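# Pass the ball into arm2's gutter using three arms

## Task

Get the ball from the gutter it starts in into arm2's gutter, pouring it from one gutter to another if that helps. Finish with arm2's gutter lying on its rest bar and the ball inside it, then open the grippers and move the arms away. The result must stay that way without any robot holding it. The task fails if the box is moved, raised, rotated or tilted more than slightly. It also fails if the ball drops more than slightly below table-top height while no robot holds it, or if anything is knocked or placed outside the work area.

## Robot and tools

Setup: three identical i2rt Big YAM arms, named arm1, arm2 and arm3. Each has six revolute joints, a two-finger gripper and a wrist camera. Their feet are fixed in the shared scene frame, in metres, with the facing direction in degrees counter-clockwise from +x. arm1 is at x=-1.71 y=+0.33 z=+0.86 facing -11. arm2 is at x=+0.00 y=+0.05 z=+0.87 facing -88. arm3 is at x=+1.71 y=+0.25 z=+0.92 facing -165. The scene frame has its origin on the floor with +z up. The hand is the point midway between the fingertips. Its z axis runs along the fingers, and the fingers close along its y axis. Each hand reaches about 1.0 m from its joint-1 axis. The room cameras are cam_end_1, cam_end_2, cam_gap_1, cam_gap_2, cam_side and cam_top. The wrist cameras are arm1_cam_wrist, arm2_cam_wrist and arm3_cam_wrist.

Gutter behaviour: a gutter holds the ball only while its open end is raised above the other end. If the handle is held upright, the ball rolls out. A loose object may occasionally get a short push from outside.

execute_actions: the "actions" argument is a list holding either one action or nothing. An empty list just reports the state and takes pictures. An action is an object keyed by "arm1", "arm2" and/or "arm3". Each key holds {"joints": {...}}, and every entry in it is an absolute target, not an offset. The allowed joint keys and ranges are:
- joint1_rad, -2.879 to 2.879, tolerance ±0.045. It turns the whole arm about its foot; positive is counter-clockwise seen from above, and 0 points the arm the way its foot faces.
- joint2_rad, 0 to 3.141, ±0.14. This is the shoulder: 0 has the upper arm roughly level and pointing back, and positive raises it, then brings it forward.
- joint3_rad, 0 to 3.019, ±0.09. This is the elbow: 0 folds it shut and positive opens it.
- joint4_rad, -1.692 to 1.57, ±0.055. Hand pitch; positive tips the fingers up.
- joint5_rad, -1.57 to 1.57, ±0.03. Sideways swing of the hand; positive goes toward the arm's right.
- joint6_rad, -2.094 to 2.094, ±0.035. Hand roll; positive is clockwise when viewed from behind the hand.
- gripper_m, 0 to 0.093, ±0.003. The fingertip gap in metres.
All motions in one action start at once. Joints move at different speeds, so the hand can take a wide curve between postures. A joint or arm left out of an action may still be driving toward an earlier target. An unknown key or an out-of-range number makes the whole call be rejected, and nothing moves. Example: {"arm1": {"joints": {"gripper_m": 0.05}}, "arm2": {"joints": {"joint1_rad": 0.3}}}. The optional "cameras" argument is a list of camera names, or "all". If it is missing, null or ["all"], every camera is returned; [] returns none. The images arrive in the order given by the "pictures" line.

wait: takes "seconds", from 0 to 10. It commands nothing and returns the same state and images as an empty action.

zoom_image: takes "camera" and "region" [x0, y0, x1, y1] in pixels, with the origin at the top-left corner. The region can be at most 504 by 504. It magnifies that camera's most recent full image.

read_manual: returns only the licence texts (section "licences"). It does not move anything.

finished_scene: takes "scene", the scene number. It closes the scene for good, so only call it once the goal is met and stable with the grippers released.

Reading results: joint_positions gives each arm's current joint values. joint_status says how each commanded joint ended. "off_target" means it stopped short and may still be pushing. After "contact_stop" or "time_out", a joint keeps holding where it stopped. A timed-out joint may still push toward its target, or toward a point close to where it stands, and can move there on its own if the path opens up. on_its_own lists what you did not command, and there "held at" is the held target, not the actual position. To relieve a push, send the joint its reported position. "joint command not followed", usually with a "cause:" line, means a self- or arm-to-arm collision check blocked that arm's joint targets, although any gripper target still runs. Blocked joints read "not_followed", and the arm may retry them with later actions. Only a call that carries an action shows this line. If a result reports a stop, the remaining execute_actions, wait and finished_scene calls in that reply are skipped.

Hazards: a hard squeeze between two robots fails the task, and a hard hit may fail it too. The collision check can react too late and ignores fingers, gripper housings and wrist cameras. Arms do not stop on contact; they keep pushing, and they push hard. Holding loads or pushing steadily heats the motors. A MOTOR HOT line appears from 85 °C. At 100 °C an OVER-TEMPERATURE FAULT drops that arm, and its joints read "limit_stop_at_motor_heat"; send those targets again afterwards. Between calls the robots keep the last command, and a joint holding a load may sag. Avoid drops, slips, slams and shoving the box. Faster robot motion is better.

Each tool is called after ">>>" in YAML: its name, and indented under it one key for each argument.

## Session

>>> execute_actions:
  actions: []

Scene clock: 0.00 s.
arm1.joint_positions: joint1_rad=+0.055 joint2_rad=+0.534 joint3_rad=+1.719 joint4_rad=-1.464 joint5_rad=-0.236 joint6_rad=+0.589 gripper_m=+0.095
arm1.joint_status: not commanded
arm1.hand: x=-1.6050 y=+0.3487 z=+1.5313 quat_wxyz=(-0.560, -0.213, -0.767, -0.229) (m; scene frame)
arm2.joint_positions: joint1_rad=-0.129 joint2_rad=+0.390 joint3_rad=+1.565 joint4_rad=-1.284 joint5_rad=+0.061 joint6_rad=+0.352 gripper_m=+0.094
arm2.joint_status: not commanded
arm2.hand: x=-0.0194 y=-0.0347 z=+1.5378 quat_wxyz=(-0.514, -0.641, -0.376, +0.428) (m; scene frame)
arm3.joint_positions: joint1_rad=+0.791 joint2_rad=+0.569 joint3_rad=+1.450 joint4_rad=-1.343 joint5_rad=+0.233 joint6_rad=-0.452 gripper_m=+0.095
arm3.joint_status: not commanded
arm3.hand: x=+1.5807 y=+0.0966 z=+1.4951 quat_wxyz=(-0.059, -0.660, -0.531, +0.529) (m; scene frame)
pictures: arm1_cam_wrist, arm2_cam_wrist, arm3_cam_wrist, cam_end_1, cam_end_2, cam_gap_1, cam_gap_2, cam_side, cam_top
Images, in order (width x height): arm1_cam_wrist 504x504, arm2_cam_wrist 504x504, arm3_cam_wrist 504x504, cam_end_1 896x504, cam_end_2 896x504, cam_gap_1 896x504, cam_gap_2 896x504, cam_side 896x504, cam_top 896x504.

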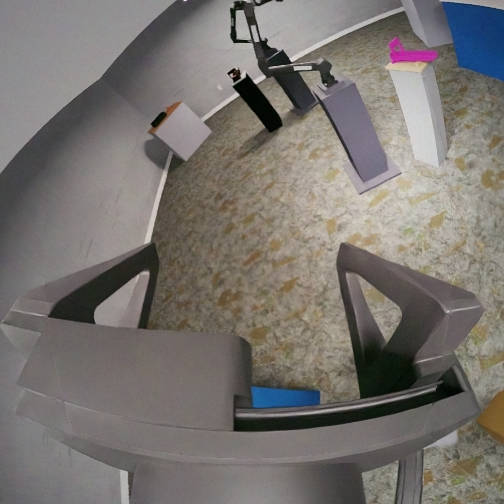

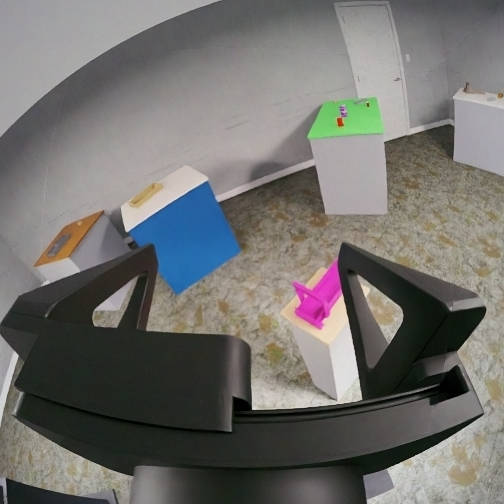

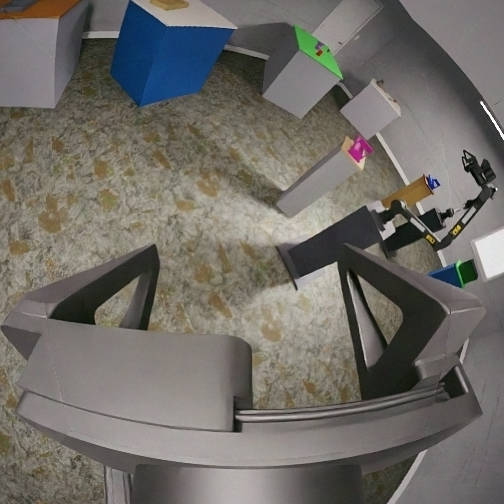

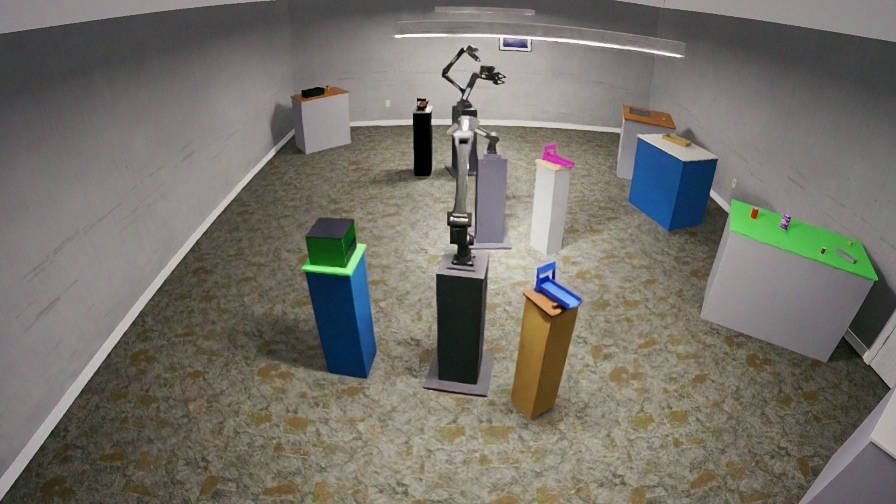

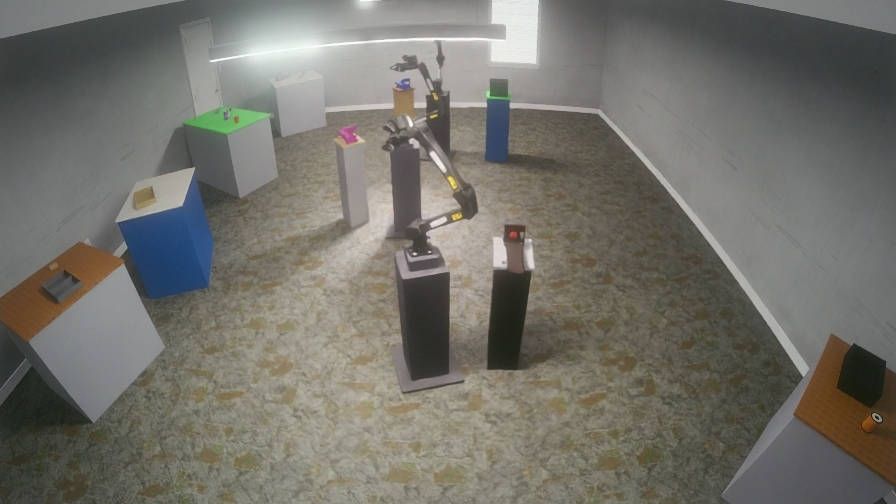

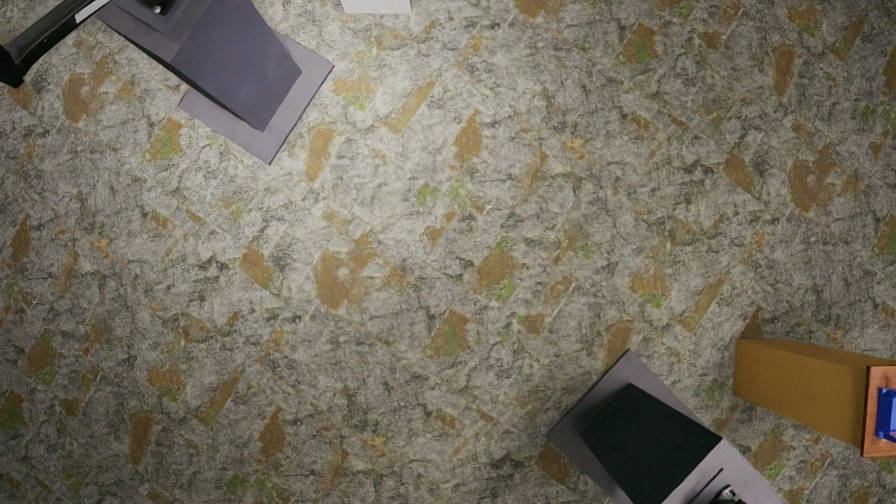

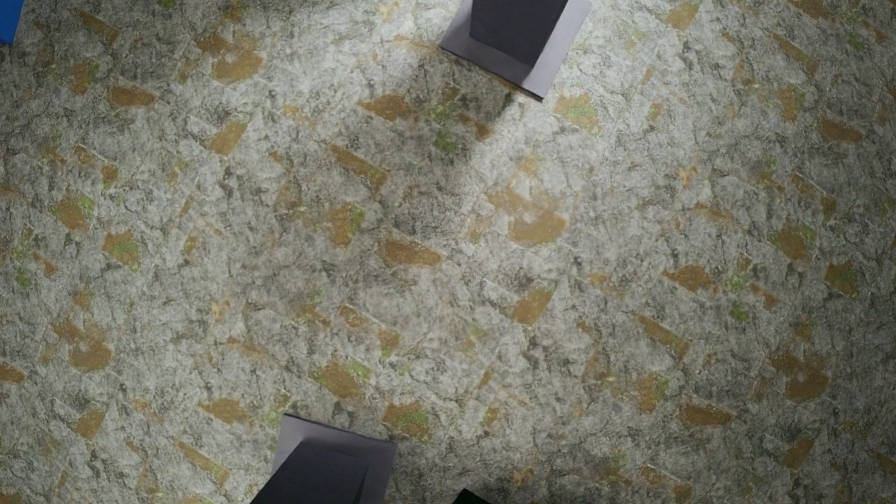

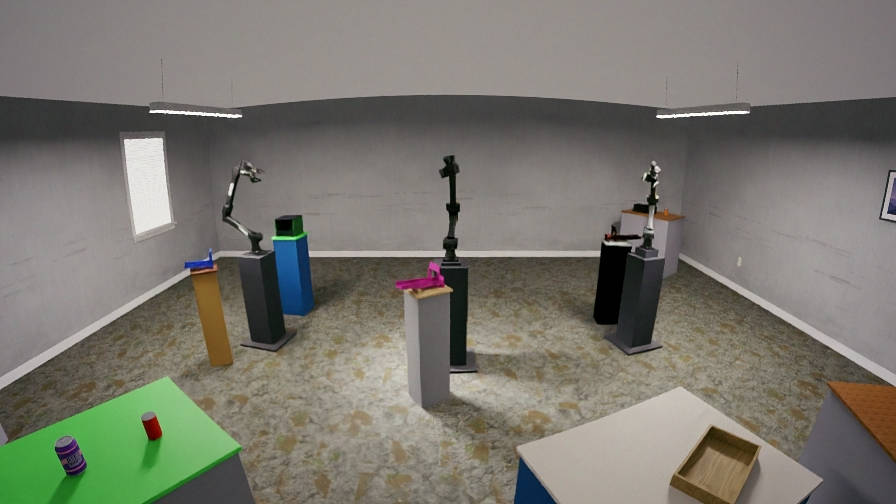

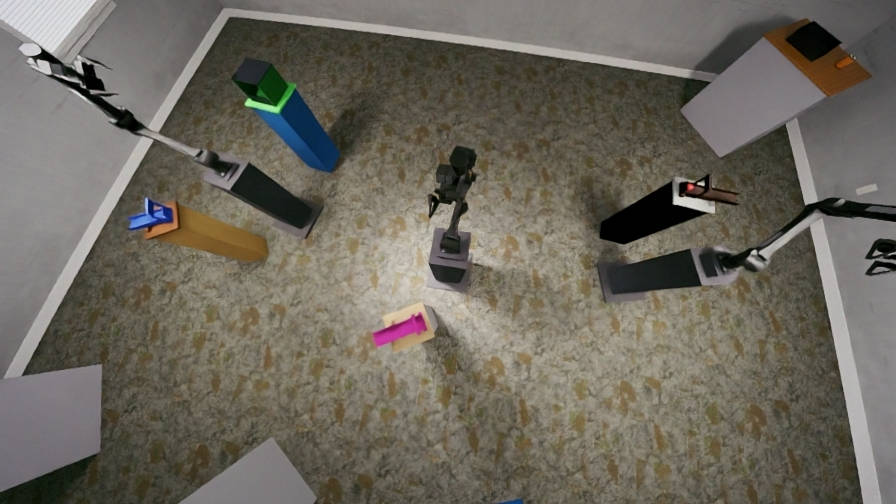

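>>> execute_actions:
  actions:
    - {"arm3":{"joints":{"joint1_rad":-1.6,"joint2_rad":1.6,"joint3_rad":1.733,"joint4_rad":-1.66,"joint5_rad":0,"joint6_rad":0}},"arm2":{"joints":{"joint1_rad":-0.15,"joint2_rad":1.75,"joint3_rad":1.85,"joint4_rad":-1.64,"joint5_rad":0,"joint6_rad":0}},"arm1":{"joints":{"joint2_rad":0.3,"joint3_rad":1.0,"joint4_rad":-0.5}}}
  cameras: ["arm2_cam_wrist","arm3_cam_wrist"]

Scene clock: 11.20 s.
arm1.joint_positions: joint1_rad=+0.055 joint2_rad=+0.307 joint3_rad=+0.984 joint4_rad=-0.523 joint5_rad=-0.236 joint6_rad=+0.589 gripper_m=+0.095
arm1.joint_status: all done
arm1.hand: x=-1.4940 y=+0.3347 z=+1.4479 quat_wxyz=(-0.716, -0.144, -0.636, -0.248) (m; scene frame)
arm2.joint_positions: joint1_rad=-0.139 joint2_rad=+1.765 joint3_rad=+1.825 joint4_rad=-1.626 joint5_rad=+0.004 joint6_rad=+0.015 gripper_m=+0.094
arm2.joint_status: all done
arm2.hand: x=-0.0620 y=-0.4893 z=+1.1425 quat_wxyz=(-0.001, -0.751, -0.661, +0.005) (m; scene frame)
arm3.joint_positions: joint1_rad=-1.608 joint2_rad=+1.623 joint3_rad=+1.714 joint4_rad=-1.651 joint5_rad=+0.001 joint6_rad=-0.009 gripper_m=+0.095
arm3.joint_status: all done
arm3.hand: x=+1.6081 y=+0.7291 z=+1.2099 quat_wxyz=(+0.004, -0.783, +0.622, +0.004) (m; scene frame)
pictures: arm2_cam_wrist, arm3_cam_wrist
Images, in order (width x height): arm2_cam_wrist 504x504, arm3_cam_wrist 504x504.

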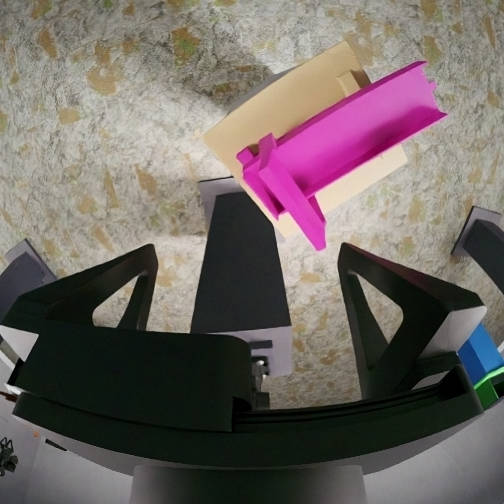

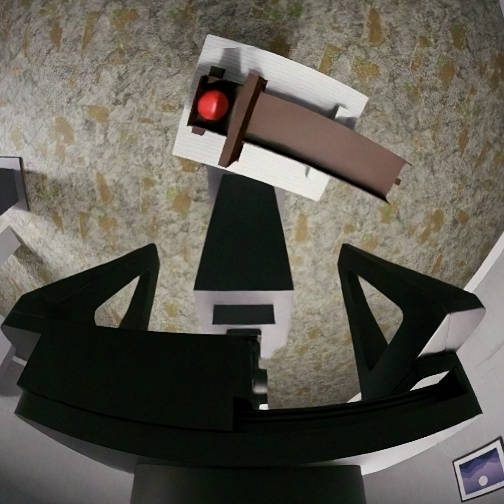

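>>> execute_actions:
  actions:
    - {"arm3":{"joints":{"joint1_rad":-1.527,"joint2_rad":1.8,"joint3_rad":1.56,"joint4_rad":-1.345,"joint5_rad":0.16,"joint6_rad":0.44}},"arm2":{"joints":{"joint1_rad":-0.232,"joint2_rad":1.72,"joint3_rad":1.54,"joint4_rad":-1.35,"joint6_rad":-0.52}}}
  cameras: ["arm2_cam_wrist","arm3_cam_wrist","cam_end_2"]

>>> zoom_image:
  camera: "cam_end_2"
  region: [450, 190, 590, 290]

Scene clock: 39.80 s.
arm1.joint_positions: joint1_rad=+0.055 joint2_rad=+0.307 joint3_rad=+0.984 joint4_rad=-0.523 joint5_rad=-0.236 joint6_rad=+0.589 gripper_m=+0.095
arm1.joint_status: not commanded
arm1.hand: x=-1.4940 y=+0.3347 z=+1.4479 quat_wxyz=(-0.716, -0.144, -0.636, -0.248) (m; scene frame)
arm2.joint_positions: joint1_rad=-0.242 joint2_rad=+1.725 joint3_rad=+1.533 joint4_rad=-1.366 joint5_rad=+0.002 joint6_rad=-0.505 gripper_m=+0.094
arm2.joint_status: all done
arm2.hand: x=-0.1126 y=-0.4623 z=+1.0517 quat_wxyz=(-0.002, -0.598, -0.802, +0.008) (m; scene frame)
arm3.joint_positions: joint1_rad=-1.521 joint2_rad=+1.823 joint3_rad=+1.540 joint4_rad=-1.355 joint5_rad=+0.157 joint6_rad=+0.428 gripper_m=+0.095
arm3.joint_status: all done
arm3.hand: x=+1.5801 y=+0.7642 z=+1.0467 quat_wxyz=(+0.058, -0.662, +0.744, -0.063) (m; scene frame)
pictures: arm2_cam_wrist, arm3_cam_wrist, cam_end_2
Images, in order (width x height): arm2_cam_wrist 504x504, arm3_cam_wrist 504x504, cam_end_2 896x504.

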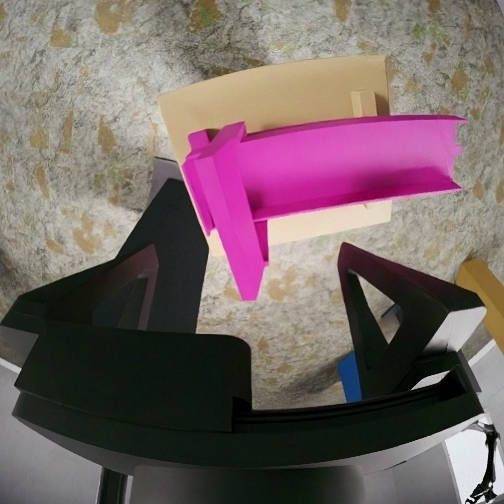

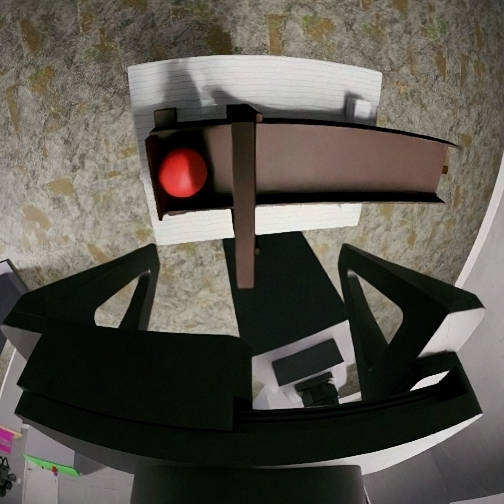

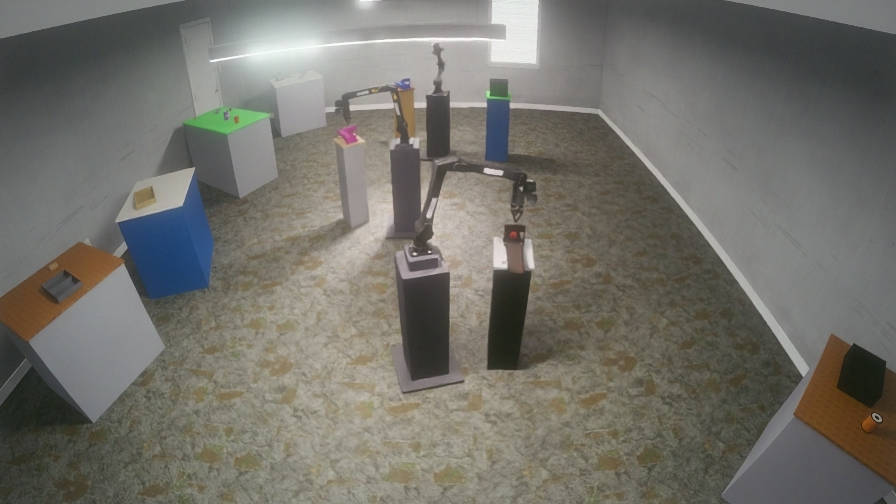

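Region (450, 190, 590, 290) of cam_end_2's 896x504 image, scaled by 3.600, with more detail than that image has; it fills the top 360 rows of this view, and the rest is white.

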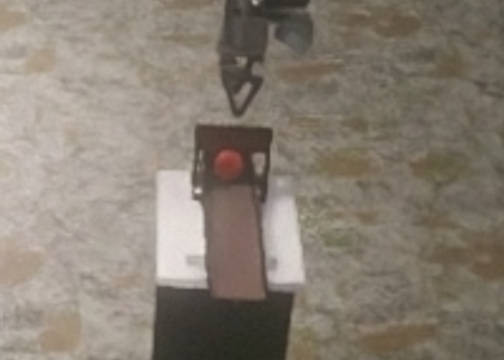

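>>> execute_actions:
  actions:
    - {"arm3":{"joints":{"joint2_rad":1.89,"joint3_rad":1.45,"joint4_rad":-1.155}},"arm2":{"joints":{"joint2_rad":1.775,"joint3_rad":1.36,"joint4_rad":-1.13}}}
  cameras: ["arm2_cam_wrist","arm3_cam_wrist","cam_end_2"]

>>> zoom_image:
  camera: "cam_end_2"
  region: [450, 190, 590, 290]

Scene clock: 60.10 s.
arm1.joint_positions: joint1_rad=+0.055 joint2_rad=+0.307 joint3_rad=+0.984 joint4_rad=-0.523 joint5_rad=-0.236 joint6_rad=+0.589 gripper_m=+0.095
arm1.joint_status: not commanded
arm1.hand: x=-1.4940 y=+0.3347 z=+1.4479 quat_wxyz=(-0.716, -0.144, -0.636, -0.248) (m; scene frame)
arm2.joint_positions: joint1_rad=-0.242 joint2_rad=+1.788 joint3_rad=+1.349 joint4_rad=-1.146 joint5_rad=+0.002 joint6_rad=-0.505 gripper_m=+0.094
arm2.joint_status: all done
arm2.hand: x=-0.1099 y=-0.4500 z=+0.9539 quat_wxyz=(+0.003, -0.597, -0.802, -0.004) (m; scene frame)
arm3.joint_positions: joint1_rad=-1.521 joint2_rad=+1.894 joint3_rad=+1.444 joint4_rad=-1.166 joint5_rad=+0.157 joint6_rad=+0.429 gripper_m=+0.095
arm3.joint_status: all done
arm3.hand: x=+1.5781 y=+0.7706 z=+0.9743 quat_wxyz=(+0.063, -0.662, +0.745, -0.053) (m; scene frame)
pictures: arm2_cam_wrist, arm3_cam_wrist, cam_end_2
Images, in order (width x height): arm2_cam_wrist 504x504, arm3_cam_wrist 504x504, cam_end_2 896x504.

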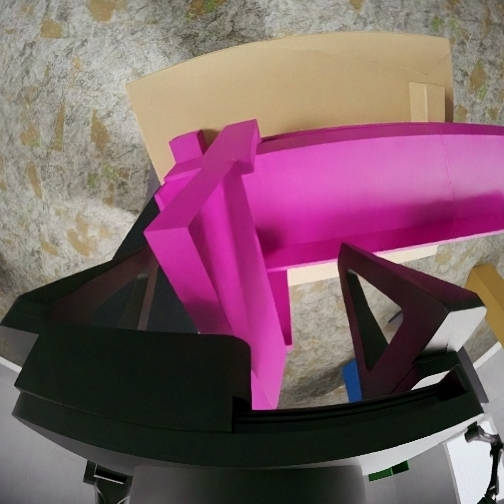

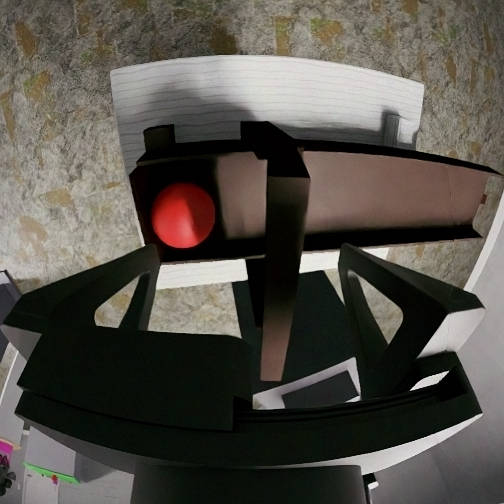

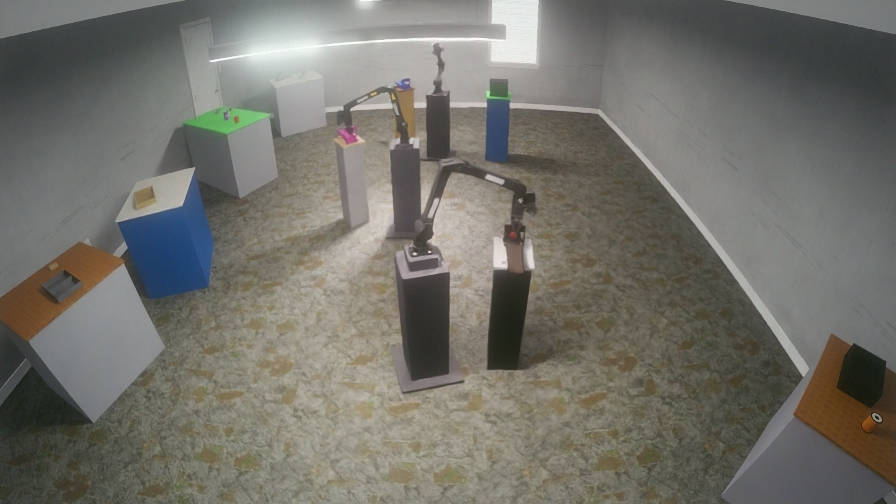

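Region (450, 190, 590, 290) of cam_end_2's 896x504 image, scaled by 3.600, with more detail than that image has; it fills the top 360 rows of this view, and the rest is white.

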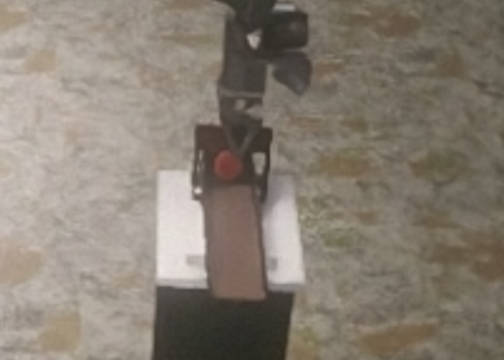

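>>> execute_actions:
  actions:
    - {"arm3":{"joints":{"joint2_rad":1.935,"joint3_rad":1.41,"joint4_rad":-1.09}},"arm2":{"joints":{"joint1_rad":-0.17,"joint6_rad":-0.45}}}
  cameras: ["arm2_cam_wrist","arm3_cam_wrist"]

Scene clock: 74.27 s.
arm1.joint_positions: joint1_rad=+0.055 joint2_rad=+0.307 joint3_rad=+0.984 joint4_rad=-0.523 joint5_rad=-0.236 joint6_rad=+0.589 gripper_m=+0.095
arm1.joint_status: not commanded
arm1.hand: x=-1.4940 y=+0.3347 z=+1.4479 quat_wxyz=(-0.716, -0.144, -0.636, -0.248) (m; scene frame)
arm2.joint_positions: joint1_rad=-0.165 joint2_rad=+1.788 joint3_rad=+1.349 joint4_rad=-1.146 joint5_rad=+0.002 joint6_rad=-0.465 gripper_m=+0.094
arm2.joint_status: all done
arm2.hand: x=-0.0711 y=-0.4570 z=+0.9538 quat_wxyz=(+0.003, -0.583, -0.813, -0.004) (m; scene frame)
arm3.joint_positions: joint1_rad=-1.521 joint2_rad=+1.923 joint3_rad=+1.410 joint4_rad=-1.101 joint5_rad=+0.157 joint6_rad=+0.429 gripper_m=+0.095
arm3.joint_status: all done
arm3.hand: x=+1.5783 y=+0.7700 z=+0.9475 quat_wxyz=(+0.063, -0.662, +0.745, -0.052) (m; scene frame)
pictures: arm2_cam_wrist, arm3_cam_wrist
Images, in order (width x height): arm2_cam_wrist 504x504, arm3_cam_wrist 504x504.

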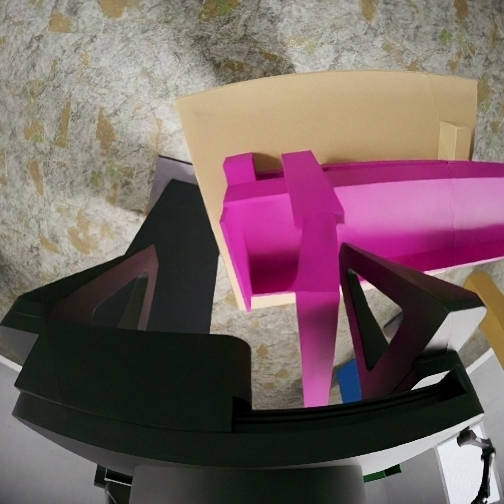

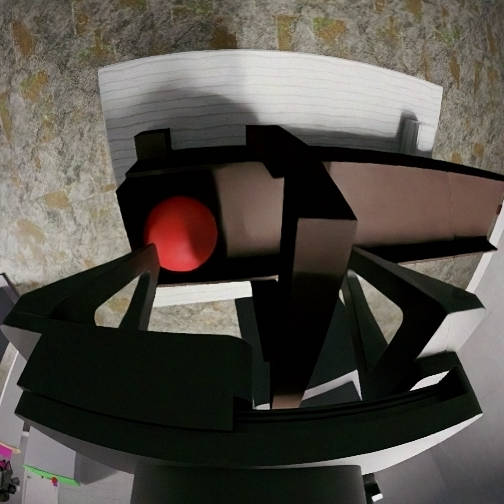

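>>> execute_actions:
  actions:
    - {"arm3":{"joints":{"joint1_rad":-1.575}},"arm2":{"joints":{"joint1_rad":-0.21,"joint6_rad":-0.49}}}
  cameras: []

>>> execute_actions:
  actions:
    - {"arm3":{"joints":{"gripper_m":0}},"arm2":{"joints":{"gripper_m":0}}}
  cameras: ["arm2_cam_wrist","arm3_cam_wrist"]

Scene clock: 83.33 s.
arm1.joint_positions: joint1_rad=+0.055 joint2_rad=+0.307 joint3_rad=+0.984 joint4_rad=-0.523 joint5_rad=-0.236 joint6_rad=+0.589 gripper_m=+0.095
arm1.joint_status: not commanded
arm1.hand: x=-1.4940 y=+0.3347 z=+1.4479 quat_wxyz=(-0.716, -0.144, -0.636, -0.248) (m; scene frame)
arm2.joint_positions: joint1_rad=-0.209 joint2_rad=+1.788 joint3_rad=+1.349 joint4_rad=-1.146 joint5_rad=+0.002 joint6_rad=-0.475 gripper_m=+0.094
arm2.joint_status: all done
arm2.hand: x=-0.0934 y=-0.4533 z=+0.9539 quat_wxyz=(+0.003, -0.596, -0.803, -0.004) (m; scene frame)
arm3.joint_positions: joint1_rad=-1.579 joint2_rad=+1.923 joint3_rad=+1.410 joint4_rad=-1.101 joint5_rad=+0.158 joint6_rad=+0.429 gripper_m=+0.095
arm3.joint_status: all done
arm3.hand: x=+1.6093 y=+0.7771 z=+0.9476 quat_wxyz=(+0.062, -0.639, +0.764, -0.054) (m; scene frame)
pictures: none
No camera images: the call's "cameras" was empty. Leave "cameras" out to get every camera's image.

Scene clock: 84.17 s.
arm1.joint_positions: joint1_rad=+0.055 joint2_rad=+0.307 joint3_rad=+0.984 joint4_rad=-0.523 joint5_rad=-0.236 joint6_rad=+0.589 gripper_m=+0.095
arm1.joint_status: not commanded
arm1.hand: x=-1.4940 y=+0.3347 z=+1.4479 quat_wxyz=(-0.716, -0.144, -0.636, -0.248) (m; scene frame)
arm2.joint_positions: joint1_rad=-0.219 joint2_rad=+1.760 joint3_rad=+1.350 joint4_rad=-1.140 joint5_rad=+0.025 joint6_rad=-0.466 gripper_m=+0.011
arm2.joint_status: gripper_m off_target (ended at +0.011, target +0.000)
arm2.hand: x=-0.1031 y=-0.4544 z=+0.9677 quat_wxyz=(+0.006, -0.604, -0.797, +0.016) (m; scene frame)
arm3.joint_positions: joint1_rad=-1.577 joint2_rad=+1.923 joint3_rad=+1.410 joint4_rad=-1.099 joint5_rad=+0.168 joint6_rad=+0.434 gripper_m=+0.010
arm3.joint_status: gripper_m off_target (ended at +0.010, target +0.000)
arm3.hand: x=+1.6094 y=+0.7777 z=+0.9480 quat_wxyz=(+0.067, -0.638, +0.765, -0.055) (m; scene frame)
pictures: arm2_cam_wrist, arm3_cam_wrist
Images, in order (width x height): arm2_cam_wrist 504x504, arm3_cam_wrist 504x504.

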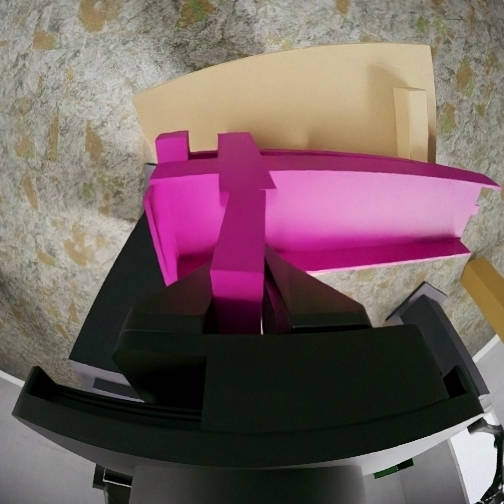

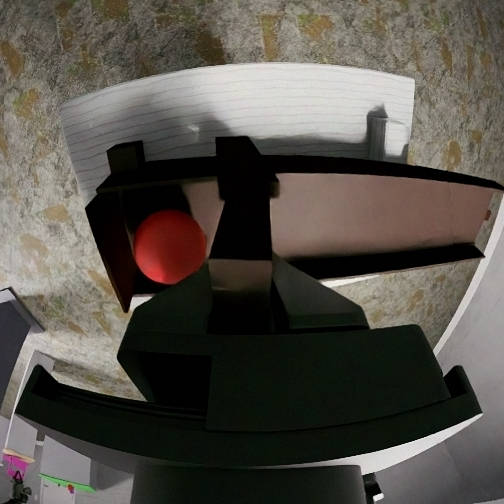

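>>> execute_actions:
  actions:
    - {"arm3":{"joints":{"joint2_rad":1.65,"joint3_rad":1.42,"joint4_rad":-1.3,"joint5_rad":0.35}},"arm2":{"joints":{"joint2_rad":1.5,"joint3_rad":1.4,"joint4_rad":-1.45}}}
  cameras: []

>>> execute_actions:
  actions:
    - {"arm3":{"joints":{"joint2_rad":1.3,"joint3_rad":1.3,"joint4_rad":-1.1}},"arm2":{"joints":{"joint2_rad":1.3,"joint3_rad":1.3,"joint4_rad":-1.2,"joint5_rad":0,"joint6_rad":-1.57}}}
  cameras: []

>>> execute_actions:
  actions:
    - {"arm3":{"joints":{"joint6_rad":-0.6}},"arm2":{"joints":{"joint1_rad":1.65}}}
  cameras: []

>>> execute_actions:
  actions:
    - {"arm3":{"joints":{"joint6_rad":-1.57}}}
  cameras: []

>>> execute_actions:
  actions:
    - {"arm3":{"joints":{"joint5_rad":0,"joint1_rad":-0.9}}}
  cameras: []

>>> execute_actions:
  actions:
    - {"arm3":{"joints":{"joint1_rad":-0.145}},"arm2":{"joints":{"joint2_rad":1.97,"joint3_rad":1.67,"joint4_rad":-0.85}}}
  cameras: ["arm3_cam_wrist","cam_side"]

Scene clock: 101.20 s.
arm1.joint_positions: joint1_rad=+0.055 joint2_rad=+0.307 joint3_rad=+0.984 joint4_rad=-0.523 joint5_rad=-0.236 joint6_rad=+0.589 gripper_m=+0.095
arm1.joint_status: not commanded
arm1.hand: x=-1.4940 y=+0.3347 z=+1.4479 quat_wxyz=(-0.716, -0.144, -0.636, -0.248) (m; scene frame)
arm2.joint_positions: joint1_rad=-0.219 joint2_rad=+1.501 joint3_rad=+1.350 joint4_rad=-1.438 joint5_rad=+0.002 joint6_rad=-0.476 gripper_m=+0.011
arm2.joint_status: all done
arm2.hand: x=-0.0840 y=-0.3774 z=+1.0857 quat_wxyz=(+0.004, -0.600, -0.800, -0.006) (m; scene frame)
arm3.joint_positions: joint1_rad=-1.575 joint2_rad=+1.648 joint3_rad=+1.399 joint4_rad=-1.292 joint5_rad=+0.345 joint6_rad=+0.435 gripper_m=+0.010
arm3.joint_status: all done
arm3.hand: x=+1.6479 y=+0.7434 z=+1.0891 quat_wxyz=(+0.161, -0.628, +0.759, -0.060) (m; scene frame)
pictures: none
No camera images: the call's "cameras" was empty. Leave "cameras" out to get every camera's image.

Scene clock: 103.10 s.
arm1.joint_positions: joint1_rad=+0.055 joint2_rad=+0.307 joint3_rad=+0.984 joint4_rad=-0.523 joint5_rad=-0.236 joint6_rad=+0.589 gripper_m=+0.095
arm1.joint_status: not commanded
arm1.hand: x=-1.4940 y=+0.3347 z=+1.4479 quat_wxyz=(-0.716, -0.144, -0.636, -0.248) (m; scene frame)
arm2.joint_positions: joint1_rad=-0.219 joint2_rad=+1.300 joint3_rad=+1.284 joint4_rad=-1.224 joint5_rad=+0.001 joint6_rad=-1.554 gripper_m=+0.011
arm2.joint_status: all done
arm2.hand: x=-0.0859 y=-0.3883 z=+1.1511 quat_wxyz=(+0.015, -0.103, -0.981, +0.166) (m; scene frame)
arm3.joint_positions: joint1_rad=-1.575 joint2_rad=+1.301 joint3_rad=+1.271 joint4_rad=-1.115 joint5_rad=+0.345 joint6_rad=+0.435 gripper_m=+0.010
arm3.joint_status: all done
arm3.hand: x=+1.6555 y=+0.7137 z=+1.2035 quat_wxyz=(+0.241, -0.588, +0.763, +0.116) (m; scene frame)
pictures: none
No camera images: the call's "cameras" was empty. Leave "cameras" out to get every camera's image.

Scene clock: 105.07 s.
arm1.joint_positions: joint1_rad=+0.055 joint2_rad=+0.307 joint3_rad=+0.984 joint4_rad=-0.523 joint5_rad=-0.236 joint6_rad=+0.589 gripper_m=+0.095
arm1.joint_status: not commanded
arm1.hand: x=-1.4940 y=+0.3347 z=+1.4479 quat_wxyz=(-0.716, -0.144, -0.636, -0.248) (m; scene frame)
arm2.joint_positions: joint1_rad=+1.653 joint2_rad=+1.312 joint3_rad=+1.284 joint4_rad=-1.215 joint5_rad=-0.003 joint6_rad=-1.557 gripper_m=+0.011
arm2.joint_status: all done
arm2.hand: x=+0.4492 y=+0.1002 z=+1.1443 quat_wxyz=(-0.122, +0.731, -0.663, +0.108) (m; scene frame)
arm3.joint_positions: joint1_rad=-1.575 joint2_rad=+1.301 joint3_rad=+1.271 joint4_rad=-1.115 joint5_rad=+0.345 joint6_rad=-0.587 gripper_m=+0.010
arm3.joint_status: all done
arm3.hand: x=+1.6555 y=+0.7137 z=+1.2035 quat_wxyz=(+0.267, -0.886, +0.379, -0.016) (m; scene frame)
pictures: none
No camera images: the call's "cameras" was empty. Leave "cameras" out to get every camera's image.

Scene clock: 106.93 s.
arm1.joint_positions: joint1_rad=+0.055 joint2_rad=+0.307 joint3_rad=+0.984 joint4_rad=-0.523 joint5_rad=-0.236 joint6_rad=+0.589 gripper_m=+0.095
arm1.joint_status: not commanded
arm1.hand: x=-1.4940 y=+0.3347 z=+1.4479 quat_wxyz=(-0.716, -0.144, -0.636, -0.248) (m; scene frame)
arm2.joint_positions: joint1_rad=+1.653 joint2_rad=+1.312 joint3_rad=+1.284 joint4_rad=-1.215 joint5_rad=-0.003 joint6_rad=-1.557 gripper_m=+0.011
arm2.joint_status: not commanded
arm2.hand: x=+0.4492 y=+0.1002 z=+1.1443 quat_wxyz=(-0.122, +0.731, -0.663, +0.108) (m; scene frame)
arm3.joint_positions: joint1_rad=-1.575 joint2_rad=+1.301 joint3_rad=+1.271 joint4_rad=-1.115 joint5_rad=+0.345 joint6_rad=-1.559 gripper_m=+0.010
arm3.joint_status: all done
arm3.hand: x=+1.6555 y=+0.7137 z=+1.2035 quat_wxyz=(+0.228, -0.960, -0.079, -0.139) (m; scene frame)
pictures: none
No camera images: the call's "cameras" was empty. Leave "cameras" out to get every camera's image.

Scene clock: 108.27 s.
arm1.joint_positions: joint1_rad=+0.055 joint2_rad=+0.307 joint3_rad=+0.984 joint4_rad=-0.523 joint5_rad=-0.236 joint6_rad=+0.589 gripper_m=+0.095
arm1.joint_status: not commanded
arm1.hand: x=-1.4940 y=+0.3347 z=+1.4479 quat_wxyz=(-0.716, -0.144, -0.636, -0.248) (m; scene frame)
arm2.joint_positions: joint1_rad=+1.653 joint2_rad=+1.312 joint3_rad=+1.284 joint4_rad=-1.215 joint5_rad=-0.003 joint6_rad=-1.557 gripper_m=+0.011
arm2.joint_status: not commanded
arm2.hand: x=+0.4492 y=+0.1002 z=+1.1443 quat_wxyz=(-0.122, +0.731, -0.663, +0.108) (m; scene frame)
arm3.joint_positions: joint1_rad=-0.896 joint2_rad=+1.302 joint3_rad=+1.271 joint4_rad=-1.115 joint5_rad=-0.002 joint6_rad=-1.563 gripper_m=+0.010
arm3.joint_status: all done
arm3.hand: x=+1.3381 y=+0.5289 z=+1.1939 quat_wxyz=(+0.187, -0.875, -0.435, +0.096) (m; scene frame)
pictures: none
No camera images: the call's "cameras" was empty. Leave "cameras" out to get every camera's image.

Scene clock: 109.83 s.
arm1.joint_positions: joint1_rad=+0.055 joint2_rad=+0.307 joint3_rad=+0.984 joint4_rad=-0.523 joint5_rad=-0.236 joint6_rad=+0.589 gripper_m=+0.095
arm1.joint_status: not commanded
arm1.hand: x=-1.4940 y=+0.3347 z=+1.4479 quat_wxyz=(-0.716, -0.144, -0.636, -0.248) (m; scene frame)
arm2.joint_positions: joint1_rad=+1.653 joint2_rad=+2.010 joint3_rad=+1.621 joint4_rad=-0.866 joint5_rad=-0.003 joint6_rad=-1.557 gripper_m=+0.011
arm2.joint_status: all done
arm2.hand: x=+0.6700 y=+0.1237 z=+0.9394 quat_wxyz=(-0.117, +0.731, -0.664, +0.104) (m; scene frame)
arm3.joint_positions: joint1_rad=-0.141 joint2_rad=+1.302 joint3_rad=+1.271 joint4_rad=-1.115 joint5_rad=-0.002 joint6_rad=-1.564 gripper_m=+0.010
arm3.joint_status: all done
arm3.hand: x=+1.2482 y=+0.1942 z=+1.1938 quat_wxyz=(+0.138, -0.653, -0.728, +0.159) (m; scene frame)
pictures: arm3_cam_wrist, cam_side
Images, in order (width x height): arm3_cam_wrist 504x504, cam_side 896x504.

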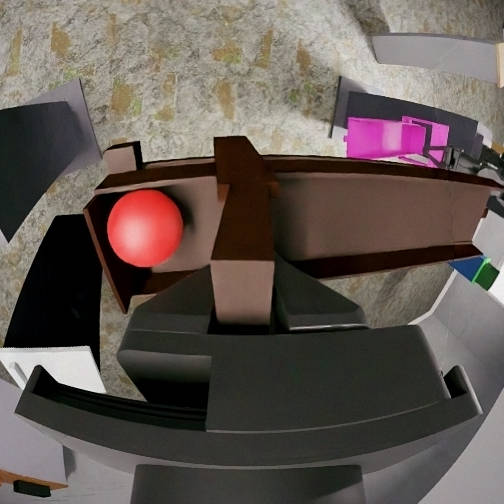

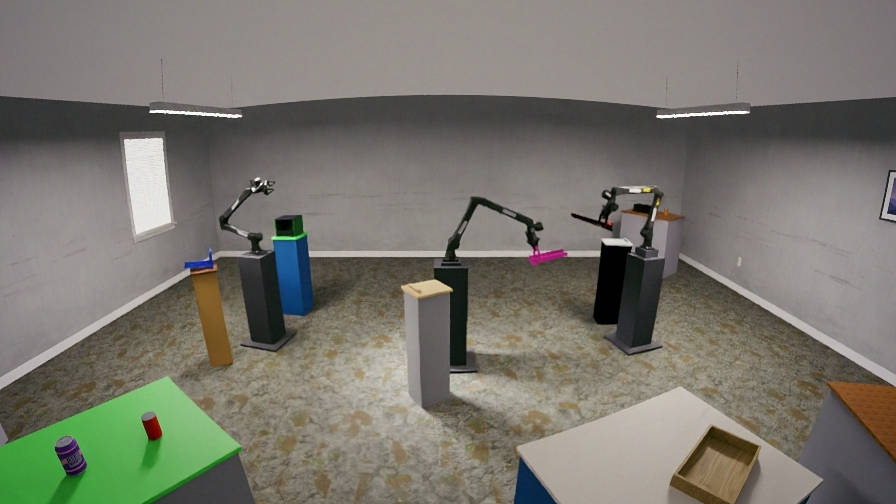

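>>> execute_actions:
  actions:
    - {"arm3":{"joints":{"joint2_rad":1.84,"joint3_rad":1.8,"joint4_rad":-1.08}}}
  cameras: ["arm3_cam_wrist","cam_side","cam_top"]

>>> zoom_image:
  camera: "cam_side"
  region: [480, 170, 660, 270]

>>> zoom_image:
  camera: "cam_top"
  region: [480, 170, 740, 300]

Scene clock: 120.17 s.
arm1.joint_positions: joint1_rad=+0.055 joint2_rad=+0.307 joint3_rad=+0.984 joint4_rad=-0.523 joint5_rad=-0.236 joint6_rad=+0.589 gripper_m=+0.095
arm1.joint_status: not commanded
arm1.hand: x=-1.4940 y=+0.3347 z=+1.4479 quat_wxyz=(-0.716, -0.144, -0.636, -0.248) (m; scene frame)
arm2.joint_positions: joint1_rad=+1.653 joint2_rad=+2.010 joint3_rad=+1.621 joint4_rad=-0.866 joint5_rad=-0.003 joint6_rad=-1.557 gripper_m=+0.011
arm2.joint_status: not commanded
arm2.hand: x=+0.6700 y=+0.1237 z=+0.9394 quat_wxyz=(-0.117, +0.731, -0.664, +0.104) (m; scene frame)
arm3.joint_positions: joint1_rad=-0.141 joint2_rad=+1.865 joint3_rad=+1.718 joint4_rad=-1.091 joint5_rad=-0.002 joint6_rad=-1.564 gripper_m=+0.010
arm3.joint_status: all done
arm3.hand: x=+1.0642 y=+0.1729 z=+1.1011 quat_wxyz=(+0.109, -0.658, -0.734, +0.125) (m; scene frame)
pictures: arm3_cam_wrist, cam_side, cam_top
Images, in order (width x height): arm3_cam_wrist 504x504, cam_side 896x504, cam_top 896x504.

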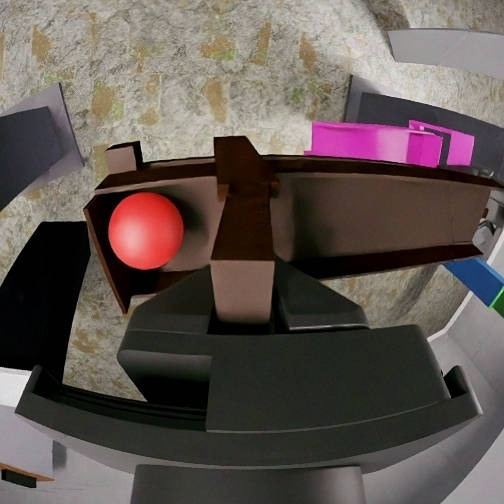

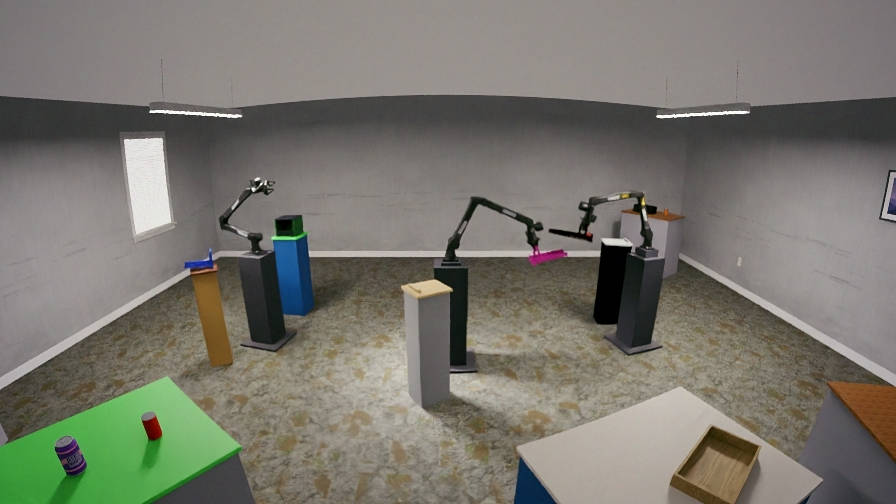

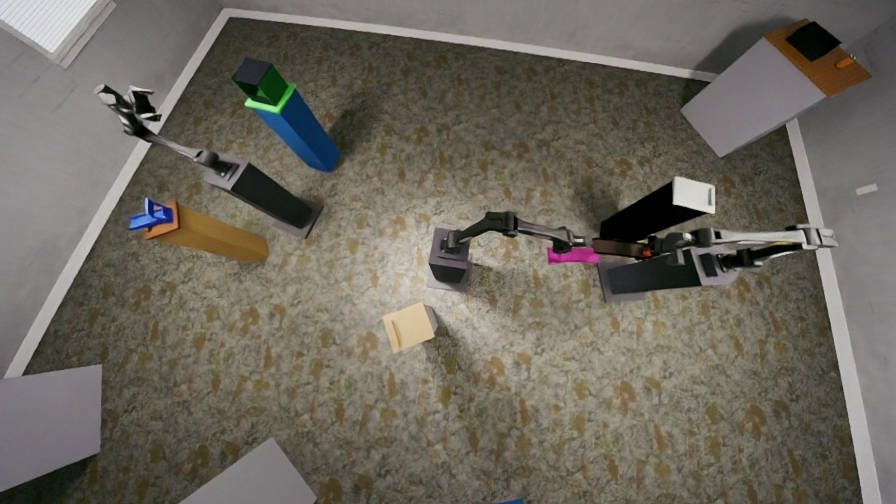

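Region (480, 170, 660, 270) of cam_side's 896x504 image, scaled by 2.800, with more detail than that image has.

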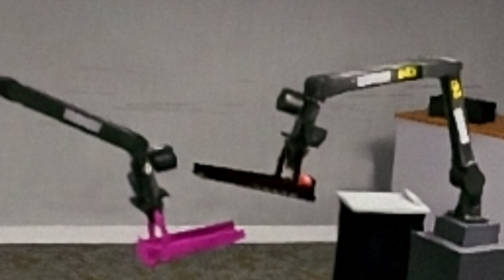

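Region (480, 170, 740, 300) of cam_top's 896x504 image, scaled by 1.938, with more detail than that image has.

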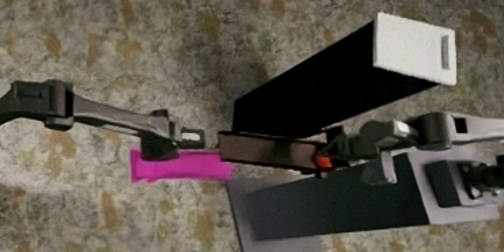

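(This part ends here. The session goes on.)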